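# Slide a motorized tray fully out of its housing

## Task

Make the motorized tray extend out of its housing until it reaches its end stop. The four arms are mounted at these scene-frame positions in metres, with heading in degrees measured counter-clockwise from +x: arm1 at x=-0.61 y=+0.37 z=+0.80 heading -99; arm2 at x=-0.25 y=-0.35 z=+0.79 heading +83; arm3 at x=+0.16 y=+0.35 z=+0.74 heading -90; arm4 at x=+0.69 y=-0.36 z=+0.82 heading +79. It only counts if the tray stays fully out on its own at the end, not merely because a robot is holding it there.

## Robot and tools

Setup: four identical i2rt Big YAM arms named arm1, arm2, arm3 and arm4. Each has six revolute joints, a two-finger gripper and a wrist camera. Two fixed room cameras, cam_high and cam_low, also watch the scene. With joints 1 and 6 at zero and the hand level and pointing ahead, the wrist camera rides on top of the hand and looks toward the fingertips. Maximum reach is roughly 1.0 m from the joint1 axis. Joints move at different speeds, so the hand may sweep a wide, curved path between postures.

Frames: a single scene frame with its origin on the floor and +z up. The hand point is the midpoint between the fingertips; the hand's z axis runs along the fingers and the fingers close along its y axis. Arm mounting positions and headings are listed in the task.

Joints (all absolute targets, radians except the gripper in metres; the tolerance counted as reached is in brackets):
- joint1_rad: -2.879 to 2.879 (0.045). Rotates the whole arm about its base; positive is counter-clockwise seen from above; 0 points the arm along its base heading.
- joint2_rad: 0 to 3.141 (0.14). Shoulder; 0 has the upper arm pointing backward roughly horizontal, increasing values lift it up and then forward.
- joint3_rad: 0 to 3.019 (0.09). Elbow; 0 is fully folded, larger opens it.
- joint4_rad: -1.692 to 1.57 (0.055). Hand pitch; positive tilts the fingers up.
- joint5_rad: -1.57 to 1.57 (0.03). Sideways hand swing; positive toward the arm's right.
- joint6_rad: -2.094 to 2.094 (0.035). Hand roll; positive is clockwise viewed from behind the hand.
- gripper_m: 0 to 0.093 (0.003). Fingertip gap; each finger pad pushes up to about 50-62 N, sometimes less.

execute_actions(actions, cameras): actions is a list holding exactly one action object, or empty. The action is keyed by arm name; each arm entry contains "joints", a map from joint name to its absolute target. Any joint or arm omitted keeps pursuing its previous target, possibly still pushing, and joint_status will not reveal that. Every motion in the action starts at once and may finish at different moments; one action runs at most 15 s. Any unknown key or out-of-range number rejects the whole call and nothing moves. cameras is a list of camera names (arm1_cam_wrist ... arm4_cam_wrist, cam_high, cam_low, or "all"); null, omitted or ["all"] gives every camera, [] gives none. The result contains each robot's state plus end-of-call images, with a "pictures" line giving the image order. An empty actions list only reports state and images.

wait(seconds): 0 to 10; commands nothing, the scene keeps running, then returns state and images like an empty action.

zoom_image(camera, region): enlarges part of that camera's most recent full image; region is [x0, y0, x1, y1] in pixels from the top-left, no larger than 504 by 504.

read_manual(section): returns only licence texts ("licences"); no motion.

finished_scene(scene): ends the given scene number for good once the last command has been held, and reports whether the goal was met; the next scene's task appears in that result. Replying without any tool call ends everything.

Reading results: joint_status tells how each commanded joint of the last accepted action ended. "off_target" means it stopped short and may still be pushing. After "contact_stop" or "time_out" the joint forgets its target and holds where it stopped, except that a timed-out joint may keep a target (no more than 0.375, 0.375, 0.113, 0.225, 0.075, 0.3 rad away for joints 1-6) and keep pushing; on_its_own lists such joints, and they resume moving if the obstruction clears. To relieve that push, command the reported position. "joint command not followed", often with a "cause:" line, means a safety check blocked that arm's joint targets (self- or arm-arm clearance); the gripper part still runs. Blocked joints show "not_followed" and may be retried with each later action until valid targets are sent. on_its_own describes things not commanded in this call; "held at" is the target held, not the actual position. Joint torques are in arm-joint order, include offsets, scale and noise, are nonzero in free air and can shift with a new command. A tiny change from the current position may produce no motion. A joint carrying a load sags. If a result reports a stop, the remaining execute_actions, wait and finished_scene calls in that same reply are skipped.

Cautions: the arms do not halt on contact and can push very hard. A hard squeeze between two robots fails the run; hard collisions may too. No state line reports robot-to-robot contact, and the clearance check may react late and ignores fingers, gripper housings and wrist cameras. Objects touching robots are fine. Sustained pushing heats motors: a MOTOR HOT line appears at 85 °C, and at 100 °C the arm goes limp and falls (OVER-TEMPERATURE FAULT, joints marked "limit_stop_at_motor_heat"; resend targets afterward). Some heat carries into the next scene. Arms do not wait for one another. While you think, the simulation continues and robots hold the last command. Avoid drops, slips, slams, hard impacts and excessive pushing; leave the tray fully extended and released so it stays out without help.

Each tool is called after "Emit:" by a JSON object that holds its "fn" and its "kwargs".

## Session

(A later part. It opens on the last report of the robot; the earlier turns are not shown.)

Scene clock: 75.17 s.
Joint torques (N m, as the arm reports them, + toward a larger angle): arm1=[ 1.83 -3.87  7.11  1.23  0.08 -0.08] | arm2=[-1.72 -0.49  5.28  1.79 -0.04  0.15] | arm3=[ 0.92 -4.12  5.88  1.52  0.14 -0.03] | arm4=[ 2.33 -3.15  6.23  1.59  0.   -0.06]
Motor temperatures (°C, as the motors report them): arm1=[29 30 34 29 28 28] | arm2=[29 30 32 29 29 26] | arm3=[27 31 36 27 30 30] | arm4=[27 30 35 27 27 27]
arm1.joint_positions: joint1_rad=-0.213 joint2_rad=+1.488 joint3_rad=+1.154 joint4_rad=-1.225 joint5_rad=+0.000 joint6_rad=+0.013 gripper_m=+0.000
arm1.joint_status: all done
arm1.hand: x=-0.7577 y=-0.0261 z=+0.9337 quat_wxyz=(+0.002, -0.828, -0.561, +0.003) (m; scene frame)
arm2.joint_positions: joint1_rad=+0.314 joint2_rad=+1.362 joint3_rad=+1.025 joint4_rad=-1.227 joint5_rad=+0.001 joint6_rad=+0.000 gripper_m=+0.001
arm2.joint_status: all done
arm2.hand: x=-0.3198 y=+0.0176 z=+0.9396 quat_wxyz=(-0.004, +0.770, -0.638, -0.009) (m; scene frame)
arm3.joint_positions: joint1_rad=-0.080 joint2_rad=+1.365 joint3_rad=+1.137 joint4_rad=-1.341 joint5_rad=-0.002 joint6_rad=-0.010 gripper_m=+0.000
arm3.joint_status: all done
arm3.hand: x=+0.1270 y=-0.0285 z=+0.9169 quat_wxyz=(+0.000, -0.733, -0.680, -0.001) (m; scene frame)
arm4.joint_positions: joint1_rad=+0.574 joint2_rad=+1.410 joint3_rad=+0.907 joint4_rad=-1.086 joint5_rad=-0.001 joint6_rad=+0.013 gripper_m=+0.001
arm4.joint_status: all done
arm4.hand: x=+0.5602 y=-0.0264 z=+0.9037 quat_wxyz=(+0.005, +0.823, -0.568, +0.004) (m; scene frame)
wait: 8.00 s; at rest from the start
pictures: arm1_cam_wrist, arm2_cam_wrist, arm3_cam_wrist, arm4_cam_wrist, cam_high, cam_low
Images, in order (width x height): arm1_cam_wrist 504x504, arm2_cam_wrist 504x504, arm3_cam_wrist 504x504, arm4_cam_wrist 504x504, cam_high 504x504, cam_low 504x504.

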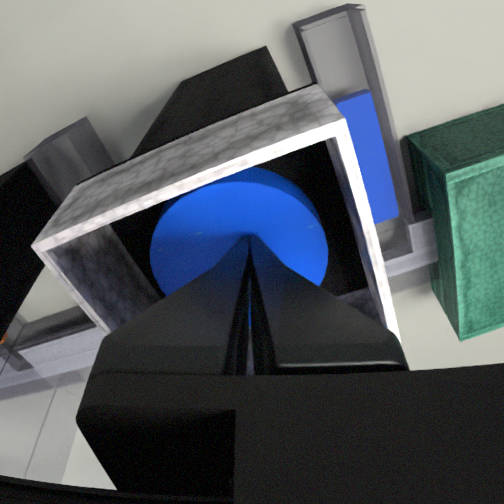

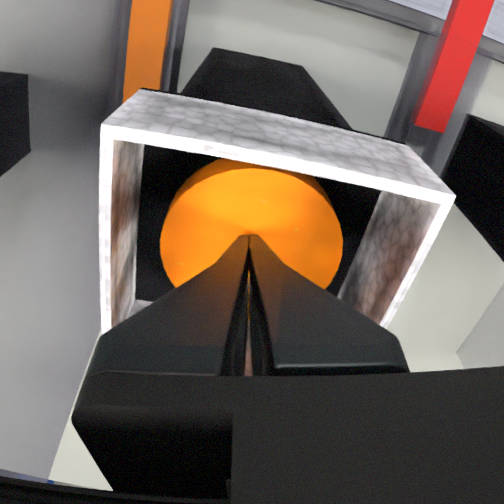

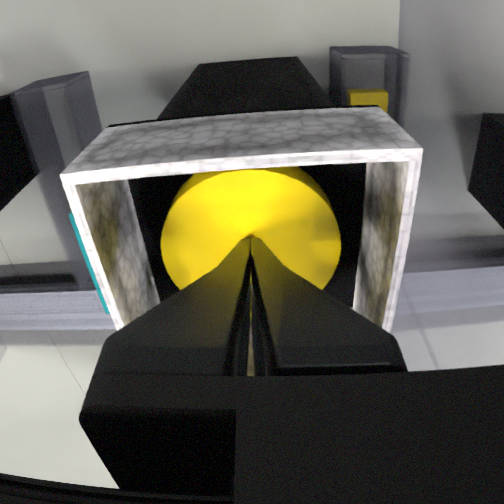

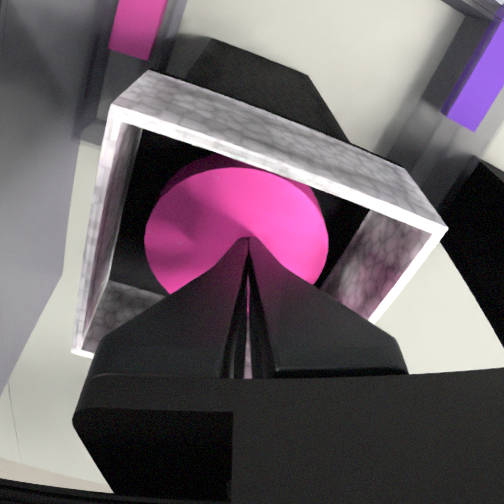

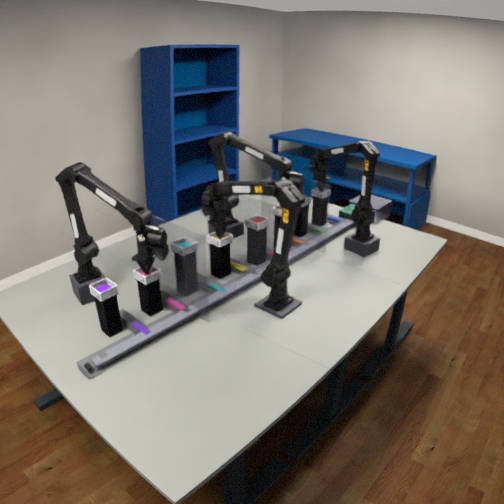

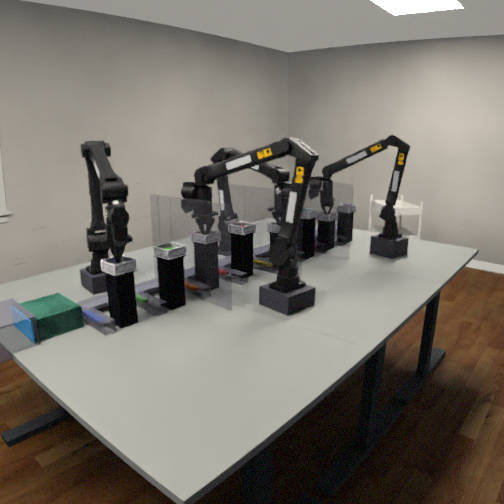

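Emit:
{"fn": "wait", "kwargs": {"seconds": 10}}

Emit:
{"fn": "wait", "kwargs": {"seconds": 10}}

Emit:
{"fn": "wait", "kwargs": {"seconds": 10}}

Emit:
{"fn": "execute_actions", "kwargs": {"actions": [{"arm1":{"joints":{"joint2_rad":1.24}},"arm2":{"joints":{"joint2_rad":1.15}},"arm3":{"joints":{"joint2_rad":1.1}},"arm4":{"joints":{"joint2_rad":1.14}}}], "cameras": []}}

Emit:
{"fn": "execute_actions", "kwargs": {"actions": [{"arm1":{"joints":{"joint1_rad":0.354,"joint2_rad":1.24,"joint3_rad":1.04,"joint4_rad":-1.215}},"arm2":{"joints":{"joint1_rad":-0.27,"joint2_rad":1.27,"joint3_rad":1.11,"joint4_rad":-1.24}},"arm3":{"joints":{"joint1_rad":0.464,"joint2_rad":1.27,"joint3_rad":1.29,"joint4_rad":-1.415}},"arm4":{"joints":{"joint1_rad":-0.05,"joint2_rad":1.17,"joint3_rad":0.886,"joint4_rad":-1.11}}}]}}

Scene clock: 97.00 s.
Joint torques (N m, as the arm reports them, + toward a larger angle): arm1=[ 1.76 -4.1   6.95  1.24  0.06  0.  ] | arm2=[-1.78 -0.55  5.29  1.77 -0.04  0.15] | arm3=[ 0.82 -4.5   5.96  1.54  0.14 -0.06] | arm4=[ 2.2  -3.18  6.25  1.63  0.   -0.06]
Motor temperatures (°C, as the motors report them): arm1=[29 30 34 29 28 28] | arm2=[29 30 32 29 29 26] | arm3=[27 31 35 27 30 30] | arm4=[27 30 35 27 27 27]
arm1.joint_positions: joint1_rad=-0.213 joint2_rad=+1.488 joint3_rad=+1.154 joint4_rad=-1.225 joint5_rad=+0.000 joint6_rad=+0.013 gripper_m=+0.000
arm1.joint_status: all done
arm1.hand: x=-0.7577 y=-0.0261 z=+0.9337 quat_wxyz=(+0.002, -0.828, -0.561, +0.003) (m; scene frame)
arm2.joint_positions: joint1_rad=+0.314 joint2_rad=+1.362 joint3_rad=+1.025 joint4_rad=-1.227 joint5_rad=+0.001 joint6_rad=+0.000 gripper_m=+0.001
arm2.joint_status: all done
arm2.hand: x=-0.3198 y=+0.0176 z=+0.9396 quat_wxyz=(-0.004, +0.770, -0.638, -0.009) (m; scene frame)
arm3.joint_positions: joint1_rad=-0.080 joint2_rad=+1.365 joint3_rad=+1.137 joint4_rad=-1.341 joint5_rad=-0.002 joint6_rad=-0.010 gripper_m=+0.000
arm3.joint_status: all done
arm3.hand: x=+0.1270 y=-0.0285 z=+0.9169 quat_wxyz=(+0.000, -0.733, -0.680, -0.001) (m; scene frame)
arm4.joint_positions: joint1_rad=+0.574 joint2_rad=+1.410 joint3_rad=+0.907 joint4_rad=-1.086 joint5_rad=-0.001 joint6_rad=+0.013 gripper_m=+0.001
arm4.joint_status: all done
arm4.hand: x=+0.5602 y=-0.0264 z=+0.9037 quat_wxyz=(+0.005, +0.823, -0.568, +0.004) (m; scene frame)
wait: 10.00 s; at rest from the start
pictures: arm1_cam_wrist, arm2_cam_wrist, arm3_cam_wrist, arm4_cam_wrist, cam_high, cam_low
Images, in order (width x height): arm1_cam_wrist 504x504, arm2_cam_wrist 504x504, arm3_cam_wrist 504x504, arm4_cam_wrist 504x504, cam_high 504x504, cam_low 504x504.

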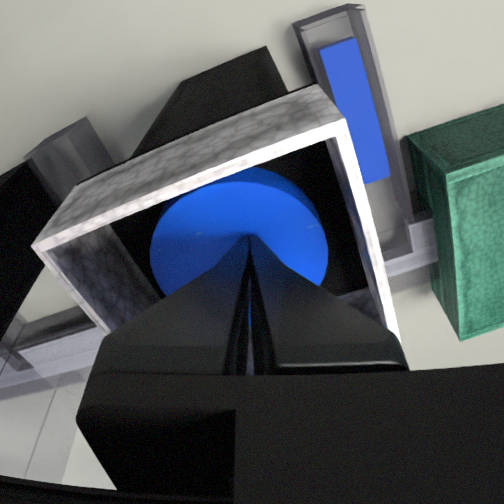

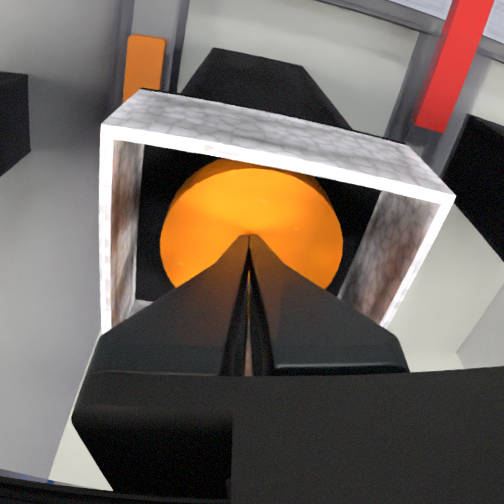

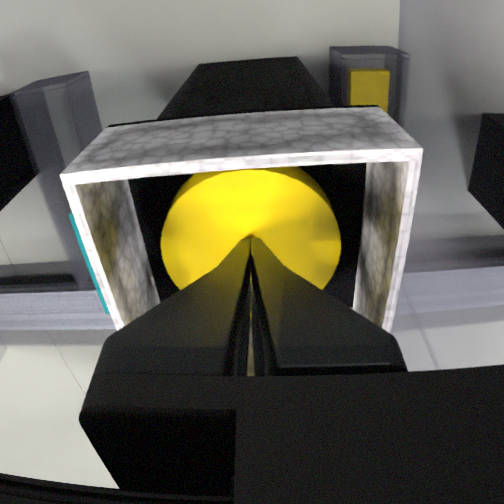

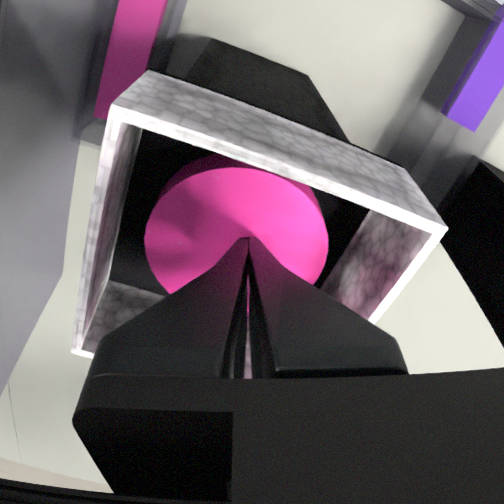

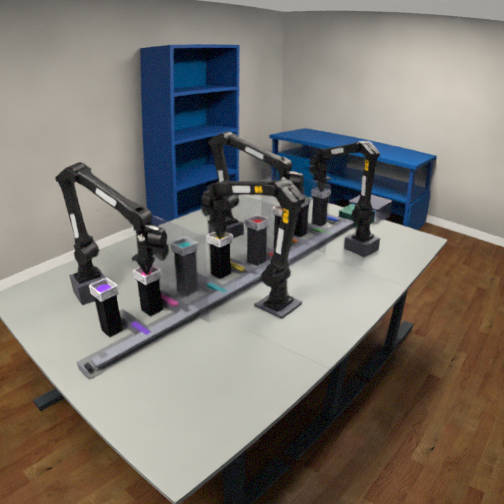

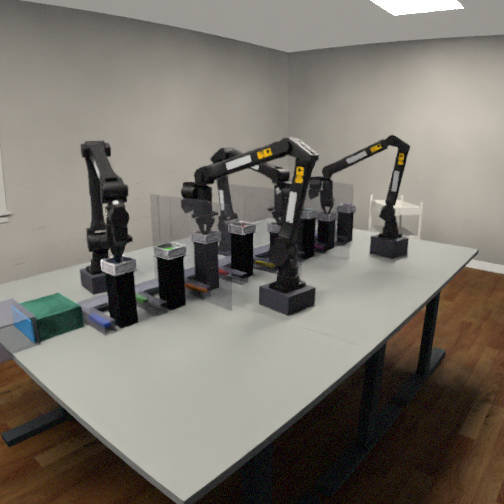

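Scene clock: 107.00 s.
Joint torques (N m, as the arm reports them, + toward a larger angle): arm1=[ 2.3  -3.25  6.95  1.56  0.03 -0.02] | arm2=[-1.78 -0.48  5.28  1.77 -0.04  0.15] | arm3=[ 0.62 -4.31  6.    1.35  0.12 -0.06] | arm4=[ 2.35 -3.    6.23  1.6   0.01 -0.06]
Motor temperatures (°C, as the motors report them): arm1=[29 30 34 29 28 28] | arm2=[29 30 32 29 29 26] | arm3=[27 31 35 27 30 30] | arm4=[27 29 35 27 27 27]
arm1.joint_positions: joint1_rad=-0.213 joint2_rad=+1.488 joint3_rad=+1.154 joint4_rad=-1.225 joint5_rad=+0.000 joint6_rad=+0.013 gripper_m=+0.000
arm1.joint_status: all done
arm1.hand: x=-0.7577 y=-0.0261 z=+0.9337 quat_wxyz=(+0.002, -0.828, -0.561, +0.003) (m; scene frame)
arm2.joint_positions: joint1_rad=+0.314 joint2_rad=+1.362 joint3_rad=+1.025 joint4_rad=-1.227 joint5_rad=+0.001 joint6_rad=+0.000 gripper_m=+0.001
arm2.joint_status: all done
arm2.hand: x=-0.3198 y=+0.0176 z=+0.9396 quat_wxyz=(-0.004, +0.770, -0.638, -0.009) (m; scene frame)
arm3.joint_positions: joint1_rad=-0.080 joint2_rad=+1.365 joint3_rad=+1.137 joint4_rad=-1.341 joint5_rad=-0.002 joint6_rad=-0.010 gripper_m=+0.000
arm3.joint_status: all done
arm3.hand: x=+0.1270 y=-0.0285 z=+0.9169 quat_wxyz=(+0.000, -0.733, -0.680, -0.001) (m; scene frame)
arm4.joint_positions: joint1_rad=+0.574 joint2_rad=+1.410 joint3_rad=+0.907 joint4_rad=-1.086 joint5_rad=-0.001 joint6_rad=+0.013 gripper_m=+0.001
arm4.joint_status: all done
arm4.hand: x=+0.5602 y=-0.0264 z=+0.9037 quat_wxyz=(+0.005, +0.823, -0.568, +0.004) (m; scene frame)
wait: 10.00 s; at rest by 0.27 s
pictures: arm1_cam_wrist, arm2_cam_wrist, arm3_cam_wrist, arm4_cam_wrist, cam_high, cam_low
Images, in order (width x height): arm1_cam_wrist 504x504, arm2_cam_wrist 504x504, arm3_cam_wrist 504x504, arm4_cam_wrist 504x504, cam_high 504x504, cam_low 504x504.

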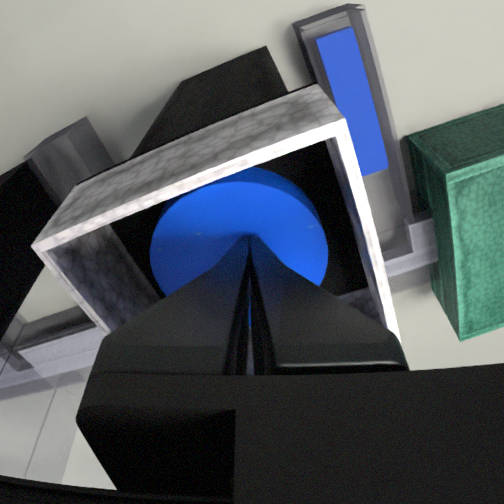

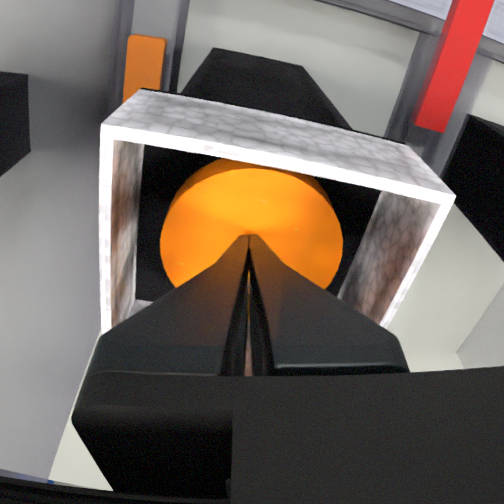

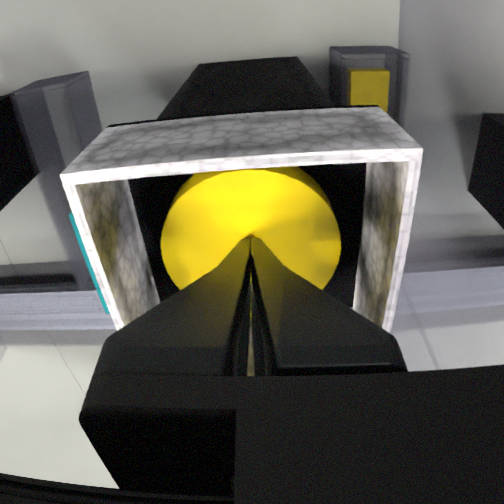

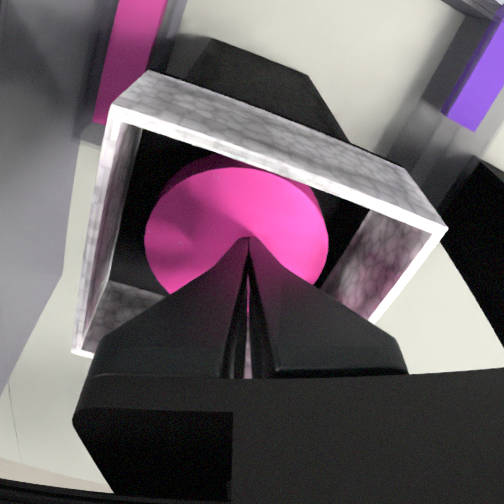

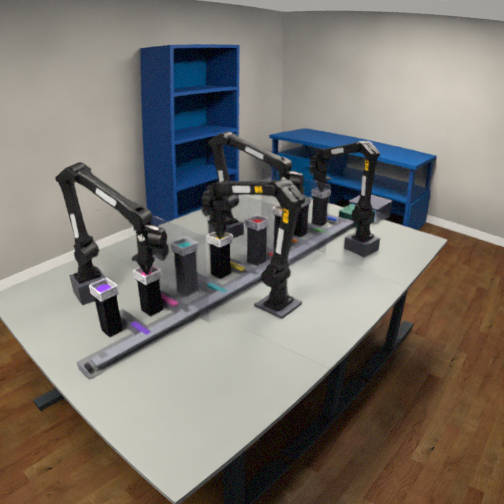

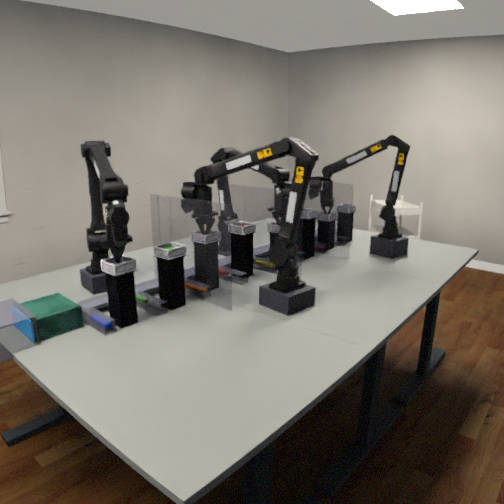

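Scene clock: 117.00 s.
Joint torques (N m, as the arm reports them, + toward a larger angle): arm1=[ 1.76 -3.7   7.02  1.31  0.04 -0.07] | arm2=[-1.78 -0.48  5.29  1.78 -0.04  0.15] | arm3=[ 0.9  -4.51  5.94  1.53  0.15 -0.03] | arm4=[ 2.32 -3.    6.21  1.62  0.01 -0.05]
Motor temperatures (°C, as the motors report them): arm1=[29 30 34 29 28 28] | arm2=[29 30 32 29 29 26] | arm3=[27 31 35 27 30 30] | arm4=[27 29 35 27 27 27]
arm1.joint_positions: joint1_rad=-0.213 joint2_rad=+1.488 joint3_rad=+1.154 joint4_rad=-1.225 joint5_rad=+0.000 joint6_rad=+0.013 gripper_m=+0.000
arm1.joint_status: all done
arm1.hand: x=-0.7577 y=-0.0261 z=+0.9337 quat_wxyz=(+0.002, -0.828, -0.561, +0.003) (m; scene frame)
arm2.joint_positions: joint1_rad=+0.314 joint2_rad=+1.362 joint3_rad=+1.025 joint4_rad=-1.227 joint5_rad=+0.001 joint6_rad=+0.000 gripper_m=+0.001
arm2.joint_status: all done
arm2.hand: x=-0.3198 y=+0.0176 z=+0.9396 quat_wxyz=(-0.004, +0.770, -0.638, -0.009) (m; scene frame)
arm3.joint_positions: joint1_rad=-0.080 joint2_rad=+1.365 joint3_rad=+1.137 joint4_rad=-1.341 joint5_rad=-0.002 joint6_rad=-0.010 gripper_m=+0.000
arm3.joint_status: all done
arm3.hand: x=+0.1270 y=-0.0285 z=+0.9169 quat_wxyz=(+0.000, -0.733, -0.680, -0.001) (m; scene frame)
arm4.joint_positions: joint1_rad=+0.574 joint2_rad=+1.410 joint3_rad=+0.907 joint4_rad=-1.086 joint5_rad=-0.001 joint6_rad=+0.013 gripper_m=+0.001
arm4.joint_status: all done
arm4.hand: x=+0.5602 y=-0.0264 z=+0.9037 quat_wxyz=(+0.005, +0.823, -0.568, +0.004) (m; scene frame)
wait: 10.00 s; at rest by 0.27 s
pictures: arm1_cam_wrist, arm2_cam_wrist, arm3_cam_wrist, arm4_cam_wrist, cam_high, cam_low
Images, in order (width x height): arm1_cam_wrist 504x504, arm2_cam_wrist 504x504, arm3_cam_wrist 504x504, arm4_cam_wrist 504x504, cam_high 504x504, cam_low 504x504.

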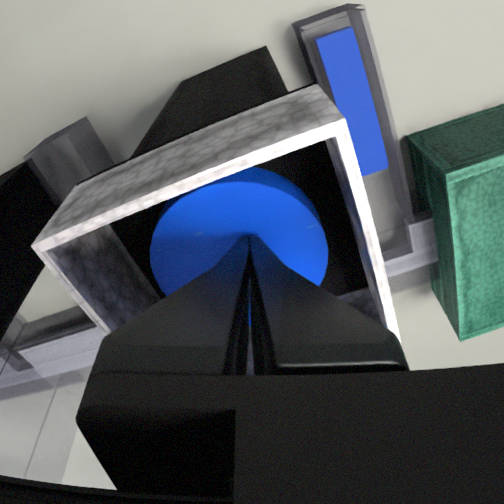

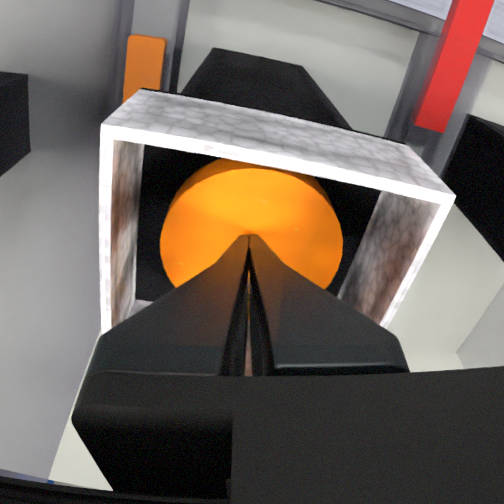

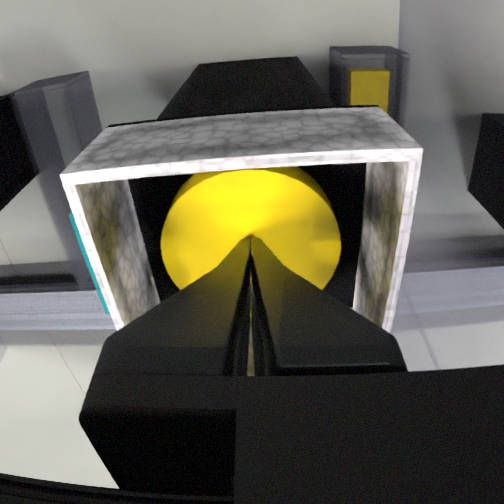

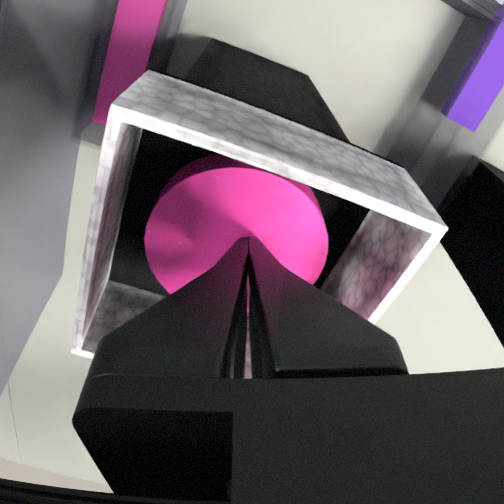

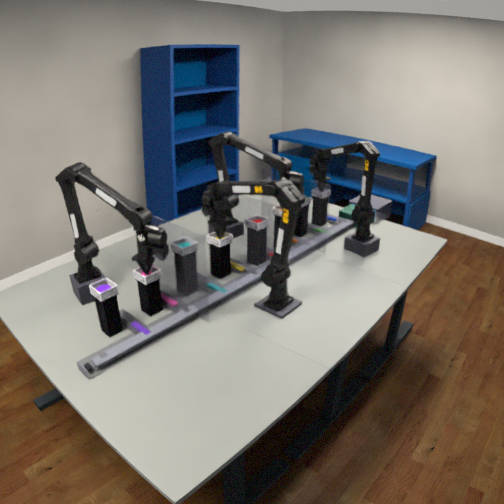

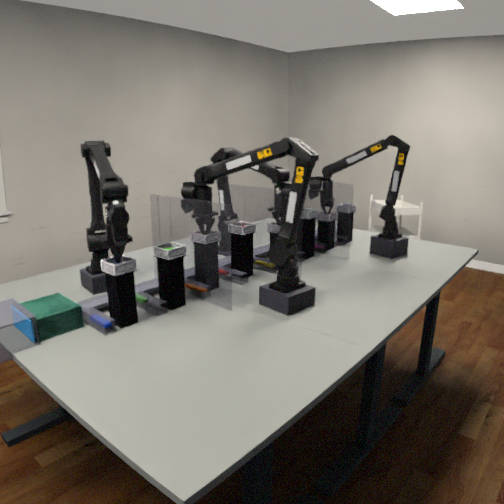

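Scene clock: 118.33 s.
Joint torques (N m, as the arm reports them, + toward a larger angle): arm1=[ 1.82 -9.55  8.99  1.35  0.09  0.01] | arm2=[-1.84 -4.99  7.8   1.21 -0.04  0.15] | arm3=[ 1.01 -7.97  8.94  1.3   0.12 -0.05] | arm4=[ 2.35 -7.07  8.    1.7   0.   -0.07]
Motor temperatures (°C, as the motors report them): arm1=[29 30 34 29 28 28] | arm2=[29 30 32 29 29 26] | arm3=[27 31 35 27 30 30] | arm4=[27 30 35 27 27 27]
arm1.joint_positions: joint1_rad=-0.213 joint2_rad=+1.234 joint3_rad=+1.138 joint4_rad=-1.214 joint5_rad=+0.000 joint6_rad=+0.013 gripper_m=+0.000
arm1.joint_status: all done
arm1.hand: x=-0.7511 y=-0.0107 z=+1.0276 quat_wxyz=(-0.069, -0.821, -0.557, +0.105) (m; scene frame)
arm2.joint_positions: joint1_rad=+0.314 joint2_rad=+1.138 joint3_rad=+0.998 joint4_rad=-1.205 joint5_rad=+0.001 joint6_rad=+0.000 gripper_m=+0.001
arm2.joint_status: all done
arm2.hand: x=-0.3167 y=+0.0034 z=+1.0067 quat_wxyz=(-0.074, +0.764, -0.634, -0.093) (m; scene frame)
arm3.joint_positions: joint1_rad=-0.080 joint2_rad=+1.092 joint3_rad=+1.105 joint4_rad=-1.327 joint5_rad=-0.002 joint6_rad=-0.010 gripper_m=+0.000
arm3.joint_status: all done
arm3.hand: x=+0.1296 y=+0.0025 z=+0.9989 quat_wxyz=(-0.086, -0.727, -0.675, +0.093) (m; scene frame)
arm4.joint_positions: joint1_rad=+0.574 joint2_rad=+1.130 joint3_rad=+0.898 joint4_rad=-1.076 joint5_rad=-0.001 joint6_rad=+0.013 gripper_m=+0.001
arm4.joint_status: all done
arm4.hand: x=+0.5611 y=-0.0279 z=+0.9951 quat_wxyz=(-0.073, +0.815, -0.563, -0.113) (m; scene frame)
pictures: none
No camera images: the call's "cameras" was empty. Leave "cameras" out to get every camera's image.

Scene clock: 119.57 s.
Joint torques (N m, as the arm reports them, + toward a larger angle): arm1=[  1.29 -10.01   9.21   0.52   0.07  -0.02] | arm2=[-1.19 -8.75 12.11  0.5  -0.01  0.15] | arm3=[  0.12 -11.77  12.14   0.15   0.06  -0.06] | arm4=[ 0.31 -7.91  7.6   0.49 -0.02 -0.05]
Motor temperatures (°C, as the motors report them): arm1=[29 30 34 29 28 28] | arm2=[29 30 33 29 29 26] | arm3=[27 31 36 27 30 30] | arm4=[27 30 35 27 27 27]
arm1.joint_positions: joint1_rad=+0.352 joint2_rad=+1.239 joint3_rad=+1.041 joint4_rad=-1.214 joint5_rad=-0.001 joint6_rad=+0.013 gripper_m=+0.000
arm1.joint_status: all done
arm1.hand: x=-0.5319 y=-0.0014 z=+0.9837 quat_wxyz=(-0.057, -0.636, -0.768, +0.046) (m; scene frame)
arm2.joint_positions: joint1_rad=-0.273 joint2_rad=+1.278 joint3_rad=+1.053 joint4_rad=-1.234 joint5_rad=+0.000 joint6_rad=+0.000 gripper_m=+0.001
arm2.joint_status: all done
arm2.hand: x=-0.1035 y=-0.0007 z=+0.9779 quat_wxyz=(-0.046, +0.551, -0.832, -0.037) (m; scene frame)
arm3.joint_positions: joint1_rad=+0.468 joint2_rad=+1.275 joint3_rad=+1.247 joint4_rad=-1.399 joint5_rad=-0.001 joint6_rad=-0.010 gripper_m=+0.000
arm3.joint_status: all done
arm3.hand: x=+0.3350 y=+0.0011 z=+0.9929 quat_wxyz=(-0.061, -0.521, -0.851, +0.036) (m; scene frame)
arm4.joint_positions: joint1_rad=-0.043 joint2_rad=+1.163 joint3_rad=+0.898 joint4_rad=-1.098 joint5_rad=+0.000 joint6_rad=+0.012 gripper_m=+0.001
arm4.joint_status: all done
arm4.hand: x=+0.7765 y=-0.0175 z=+0.9816 quat_wxyz=(-0.080, +0.608, -0.787, -0.068) (m; scene frame)
pictures: arm1_cam_wrist, arm2_cam_wrist, arm3_cam_wrist, arm4_cam_wrist, cam_high, cam_low
Images, in order (width x height): arm1_cam_wrist 504x504, arm2_cam_wrist 504x504, arm3_cam_wrist 504x504, arm4_cam_wrist 504x504, cam_high 504x504, cam_low 504x504.

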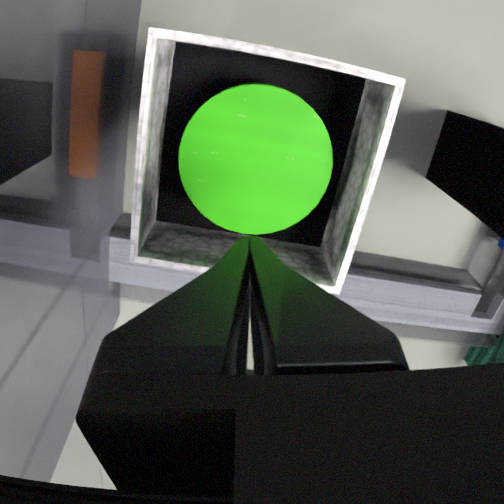

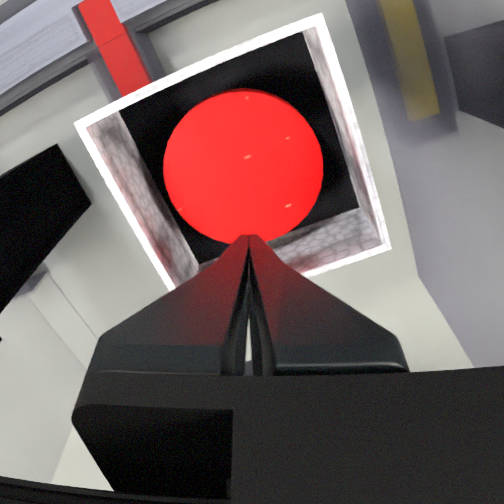

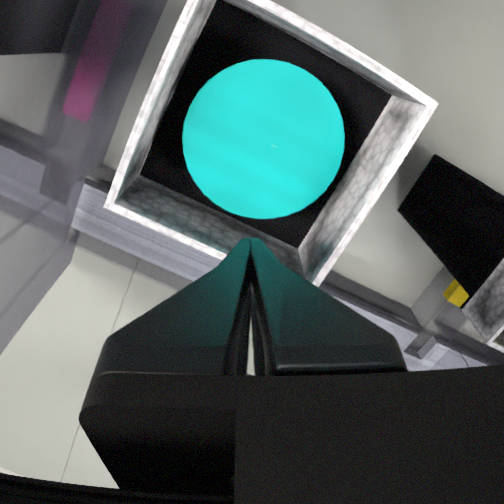

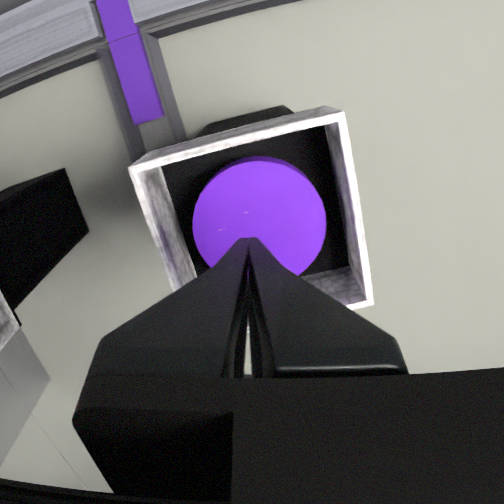

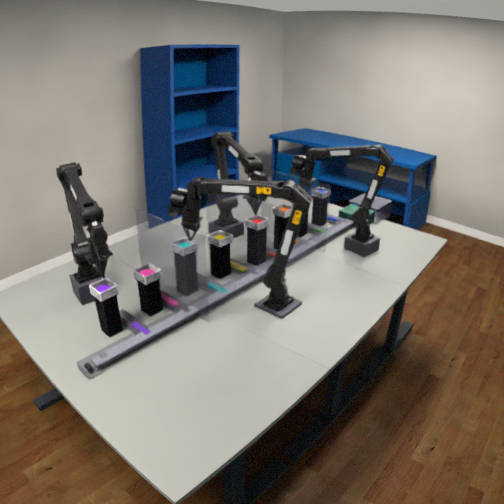

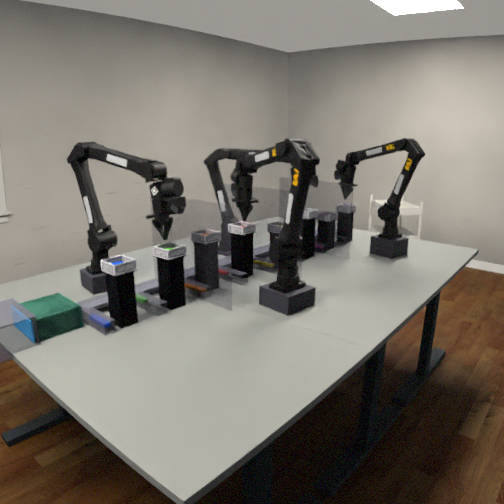

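Emit:
{"fn": "execute_actions", "kwargs": {"actions": [{"arm1":{"joints":{"joint2_rad":1.44,"joint4_rad":-1.17}},"arm2":{"joints":{"joint2_rad":1.49}},"arm3":{"joints":{"joint2_rad":1.49,"joint4_rad":-1.37}},"arm4":{"joints":{"joint2_rad":1.39,"joint4_rad":-1.15}}}]}}

Emit:
{"fn": "wait", "kwargs": {"seconds": 5}}

Scene clock: 124.17 s.
Joint torques (N m, as the arm reports them, + toward a larger angle): arm1=[ 1.34 -7.26  6.92  0.84  0.03 -0.05] | arm2=[-1.04 -5.99  7.83  0.71 -0.01  0.15] | arm3=[ 0.34 -9.05  7.44  1.2   0.1  -0.07] | arm4=[ 0.46 -7.05  5.93  0.32  0.   -0.04]
Motor temperatures (°C, as the motors report them): arm1=[29 30 35 29 28 28] | arm2=[29 31 36 29 29 26] | arm3=[27 31 39 27 30 30] | arm4=[27 30 36 27 27 27]
arm1.joint_positions: joint1_rad=+0.352 joint2_rad=+1.384 joint3_rad=+1.061 joint4_rad=-1.180 joint5_rad=+0.000 joint6_rad=+0.013 gripper_m=+0.000
arm1.joint_status: all done
arm1.hand: x=-0.5279 y=-0.0218 z=+0.9396 quat_wxyz=(-0.022, -0.638, -0.770, +0.018) (m; scene frame)
arm2.joint_positions: joint1_rad=-0.273 joint2_rad=+1.442 joint3_rad=+1.108 joint4_rad=-1.245 joint5_rad=+0.000 joint6_rad=+0.000 gripper_m=+0.001
arm2.joint_status: all done
arm2.hand: x=-0.0953 y=+0.0201 z=+0.9388 quat_wxyz=(+0.004, +0.553, -0.833, -0.004) (m; scene frame)
arm3.joint_positions: joint1_rad=+0.468 joint2_rad=+1.430 joint3_rad=+1.305 joint4_rad=-1.383 joint5_rad=-0.001 joint6_rad=-0.009 gripper_m=+0.000
arm3.joint_status: all done
arm3.hand: x=+0.3515 y=-0.0319 z=+0.9561 quat_wxyz=(-0.026, -0.522, -0.853, +0.015) (m; scene frame)
arm4.joint_positions: joint1_rad=-0.043 joint2_rad=+1.351 joint3_rad=+0.910 joint4_rad=-1.144 joint5_rad=+0.000 joint6_rad=+0.012 gripper_m=+0.000
arm4.joint_status: all done
arm4.hand: x=+0.7748 y=-0.0229 z=+0.9232 quat_wxyz=(+0.006, +0.612, -0.791, +0.001) (m; scene frame)
pictures: arm1_cam_wrist, arm2_cam_wrist, arm3_cam_wrist, arm4_cam_wrist, cam_high, cam_low
Images, in order (width x height): arm1_cam_wrist 504x504, arm2_cam_wrist 504x504, arm3_cam_wrist 504x504, arm4_cam_wrist 504x504, cam_high 504x504, cam_low 504x504.

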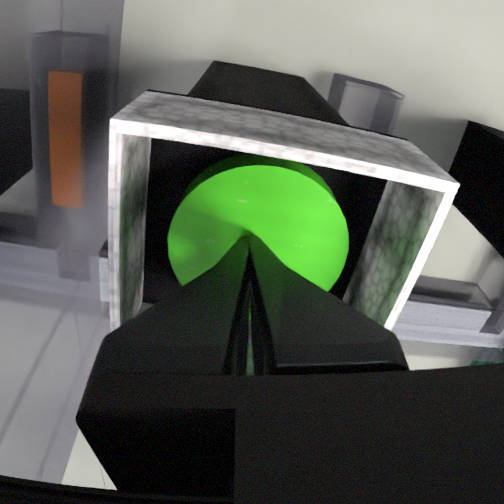

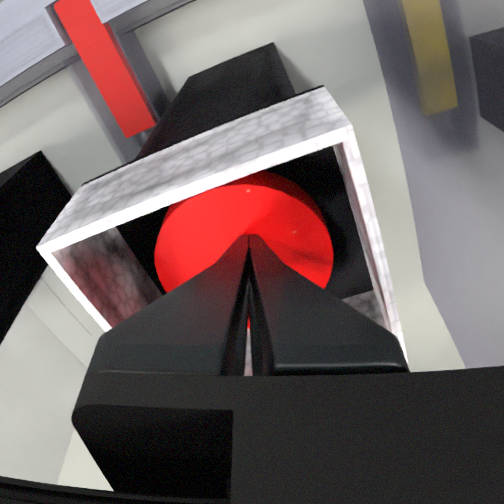

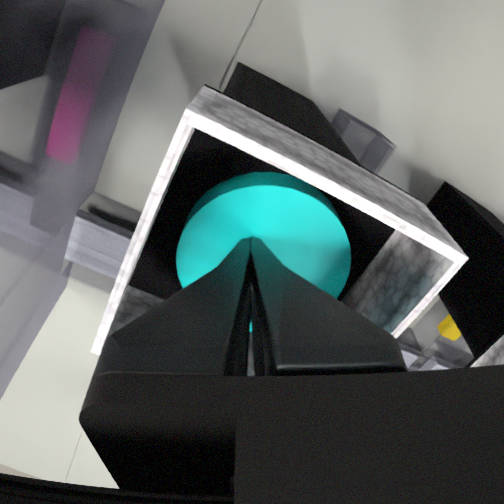

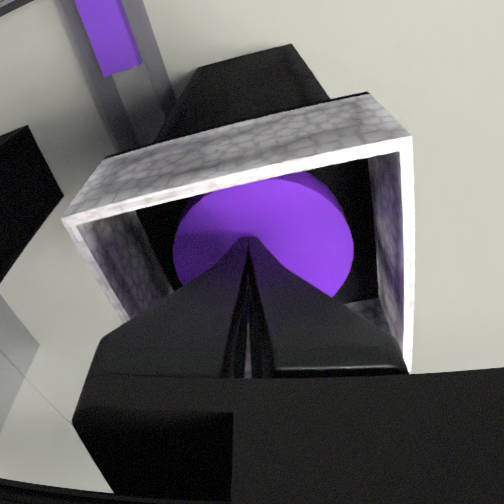

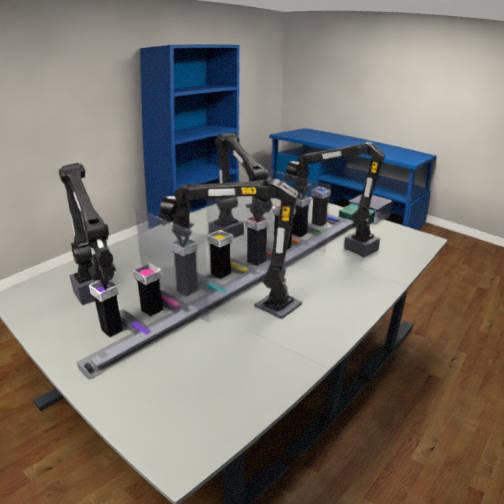

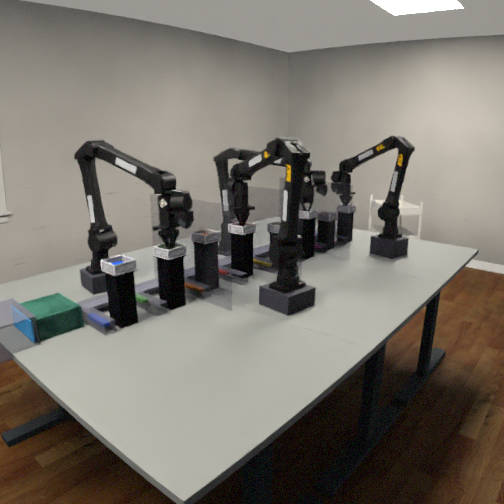

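Scene clock: 129.17 s.
Joint torques (N m, as the arm reports them, + toward a larger angle): arm1=[ 1.22 -7.1   6.91  0.89  0.04 -0.11] | arm2=[-1.12 -5.93  7.83  0.72 -0.01  0.14] | arm3=[-0.17 -8.89  7.41  1.19  0.08 -0.06] | arm4=[ 0.36 -7.25  5.93  0.27 -0.02 -0.04]
Motor temperatures (°C, as the motors report them): arm1=[29 30 35 29 28 28] | arm2=[29 31 35 29 29 26] | arm3=[27 31 38 27 30 30] | arm4=[27 30 35 27 27 27]
arm1.joint_positions: joint1_rad=+0.352 joint2_rad=+1.384 joint3_rad=+1.061 joint4_rad=-1.180 joint5_rad=+0.000 joint6_rad=+0.013 gripper_m=+0.000
arm1.joint_status: all done
arm1.hand: x=-0.5279 y=-0.0218 z=+0.9396 quat_wxyz=(-0.022, -0.638, -0.770, +0.018) (m; scene frame)
arm2.joint_positions: joint1_rad=-0.273 joint2_rad=+1.442 joint3_rad=+1.108 joint4_rad=-1.245 joint5_rad=+0.000 joint6_rad=+0.000 gripper_m=+0.001
arm2.joint_status: all done
arm2.hand: x=-0.0953 y=+0.0201 z=+0.9388 quat_wxyz=(+0.004, +0.553, -0.833, -0.004) (m; scene frame)
arm3.joint_positions: joint1_rad=+0.468 joint2_rad=+1.430 joint3_rad=+1.305 joint4_rad=-1.383 joint5_rad=-0.001 joint6_rad=-0.009 gripper_m=+0.000
arm3.joint_status: all done
arm3.hand: x=+0.3515 y=-0.0319 z=+0.9561 quat_wxyz=(-0.026, -0.522, -0.853, +0.015) (m; scene frame)
arm4.joint_positions: joint1_rad=-0.043 joint2_rad=+1.351 joint3_rad=+0.910 joint4_rad=-1.144 joint5_rad=+0.000 joint6_rad=+0.012 gripper_m=+0.000
arm4.joint_status: all done
arm4.hand: x=+0.7748 y=-0.0229 z=+0.9232 quat_wxyz=(+0.006, +0.612, -0.791, +0.001) (m; scene frame)
wait: 5.00 s; at rest by 0.27 s
pictures: arm1_cam_wrist, arm2_cam_wrist, arm3_cam_wrist, arm4_cam_wrist, cam_high, cam_low
Images, in order (width x height): arm1_cam_wrist 504x504, arm2_cam_wrist 504x504, arm3_cam_wrist 504x504, arm4_cam_wrist 504x504, cam_high 504x504, cam_low 504x504.

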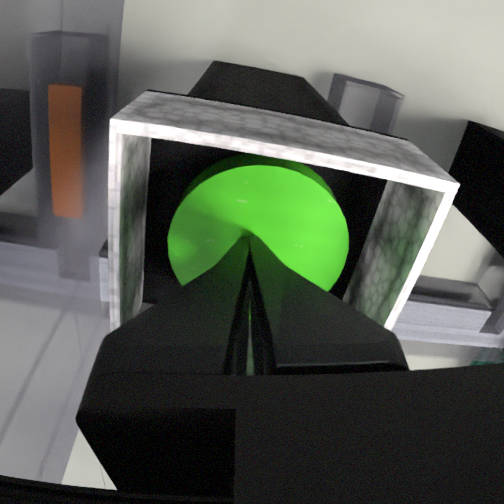

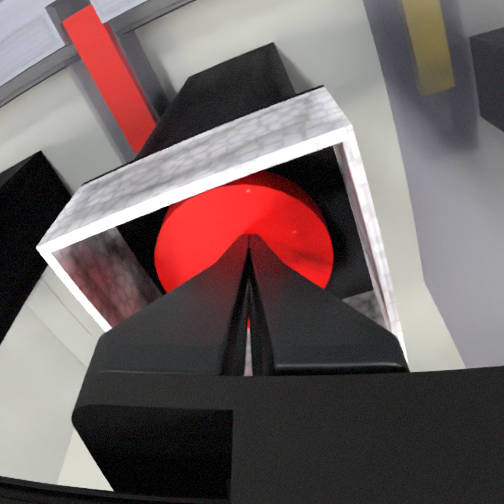

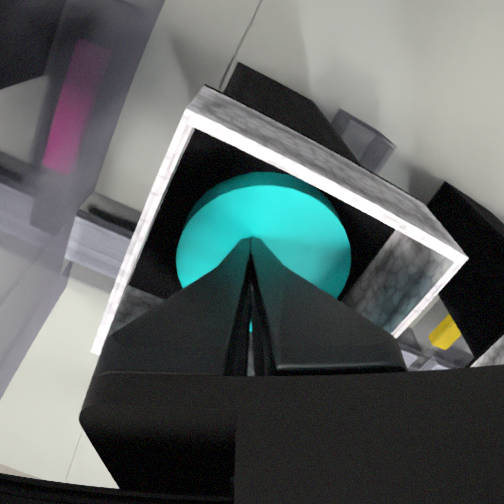

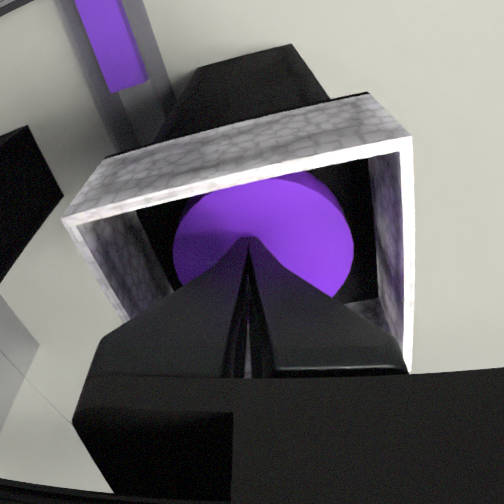

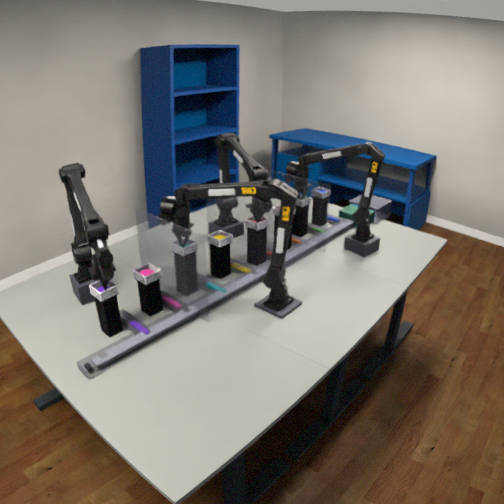

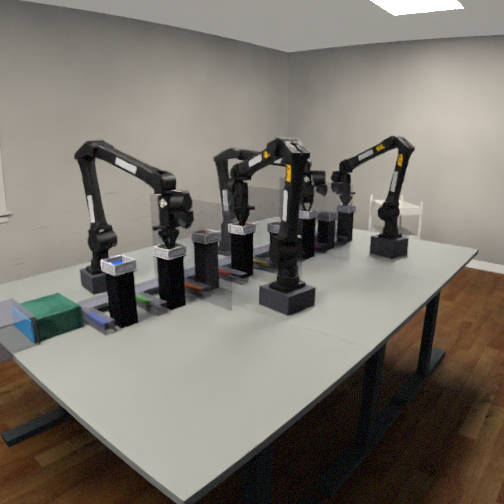

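Emit:
{"fn": "wait", "kwargs": {"seconds": 10}}

Emit:
{"fn": "zoom_image", "kwargs": {"camera": "cam_high", "region": [70,170,410,390]}}

Scene clock: 141.87 s.
Joint torques (N m, as the arm reports them, + toward a larger angle): arm1=[ 1.49 -7.64  7.08  0.98  0.09 -0.04] | arm2=[-1.12 -6.02  7.83  0.71 -0.02  0.15] | arm3=[-0.01 -8.87  7.43  1.29  0.1  -0.06] | arm4=[ 0.54 -7.12  5.97  0.31  0.   -0.05]
Motor temperatures (°C, as the motors report them): arm1=[29 30 35 29 28 28] | arm2=[29 31 35 29 29 26] | arm3=[27 31 38 27 30 30] | arm4=[27 30 35 27 27 27]
arm1.joint_positions: joint1_rad=+0.352 joint2_rad=+1.384 joint3_rad=+1.061 joint4_rad=-1.180 joint5_rad=+0.000 joint6_rad=+0.013 gripper_m=+0.000
arm1.joint_status: all done
arm1.hand: x=-0.5279 y=-0.0218 z=+0.9396 quat_wxyz=(-0.022, -0.638, -0.770, +0.018) (m; scene frame)
arm2.joint_positions: joint1_rad=-0.273 joint2_rad=+1.442 joint3_rad=+1.108 joint4_rad=-1.245 joint5_rad=+0.000 joint6_rad=+0.000 gripper_m=+0.001
arm2.joint_status: all done
arm2.hand: x=-0.0953 y=+0.0201 z=+0.9388 quat_wxyz=(+0.004, +0.553, -0.833, -0.004) (m; scene frame)
arm3.joint_positions: joint1_rad=+0.468 joint2_rad=+1.430 joint3_rad=+1.305 joint4_rad=-1.383 joint5_rad=-0.001 joint6_rad=-0.009 gripper_m=+0.000
arm3.joint_status: all done
arm3.hand: x=+0.3515 y=-0.0319 z=+0.9561 quat_wxyz=(-0.026, -0.522, -0.853, +0.015) (m; scene frame)
arm4.joint_positions: joint1_rad=-0.043 joint2_rad=+1.351 joint3_rad=+0.910 joint4_rad=-1.144 joint5_rad=+0.000 joint6_rad=+0.012 gripper_m=+0.000
arm4.joint_status: all done
arm4.hand: x=+0.7748 y=-0.0229 z=+0.9232 quat_wxyz=(+0.006, +0.612, -0.791, +0.001) (m; scene frame)
wait: 10.00 s; at rest from the start
pictures: arm1_cam_wrist, arm2_cam_wrist, arm3_cam_wrist, arm4_cam_wrist, cam_high, cam_low
Images, in order (width x height): arm1_cam_wrist 504x504, arm2_cam_wrist 504x504, arm3_cam_wrist 504x504, arm4_cam_wrist 504x504, cam_high 504x504, cam_low 504x504.

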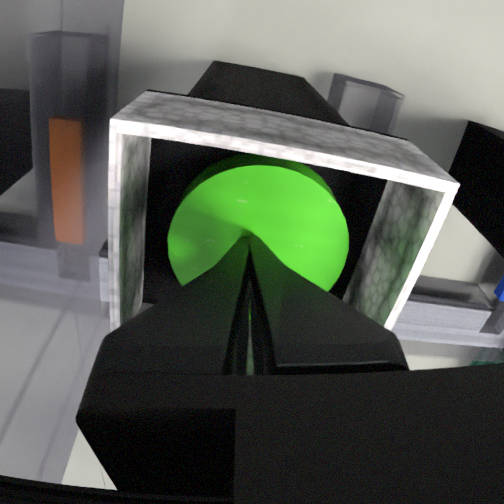

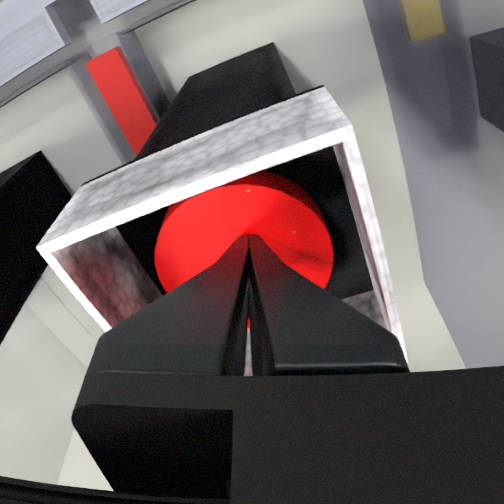

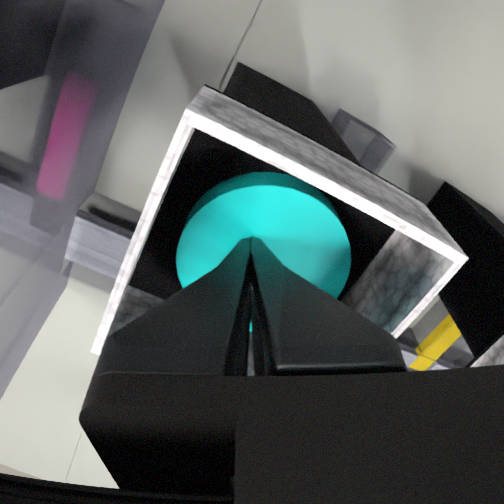

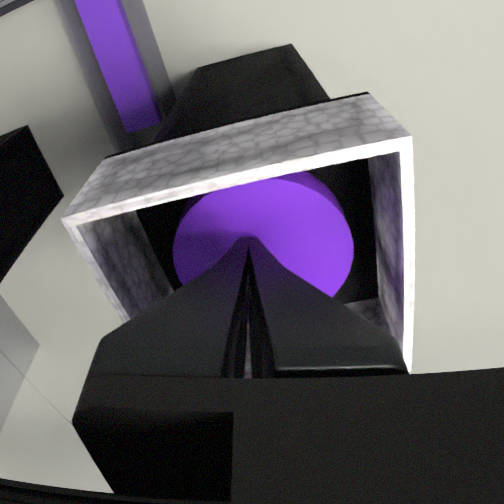

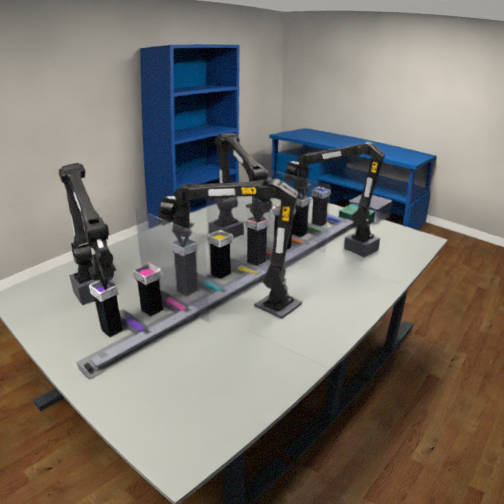

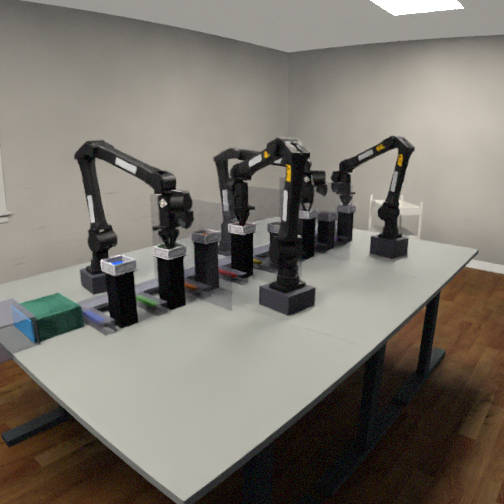

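Region (70, 170, 410, 390) of cam_high's 504x504 image, scaled by 1.482, with more detail than that image has; it fills the top 326 rows of this view, and the rest is white.

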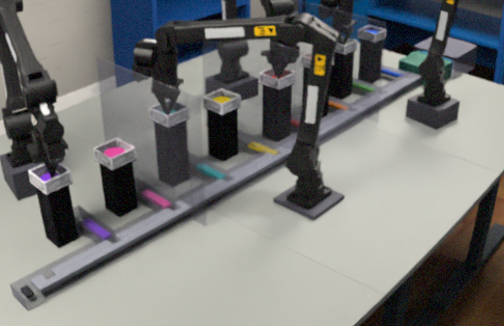

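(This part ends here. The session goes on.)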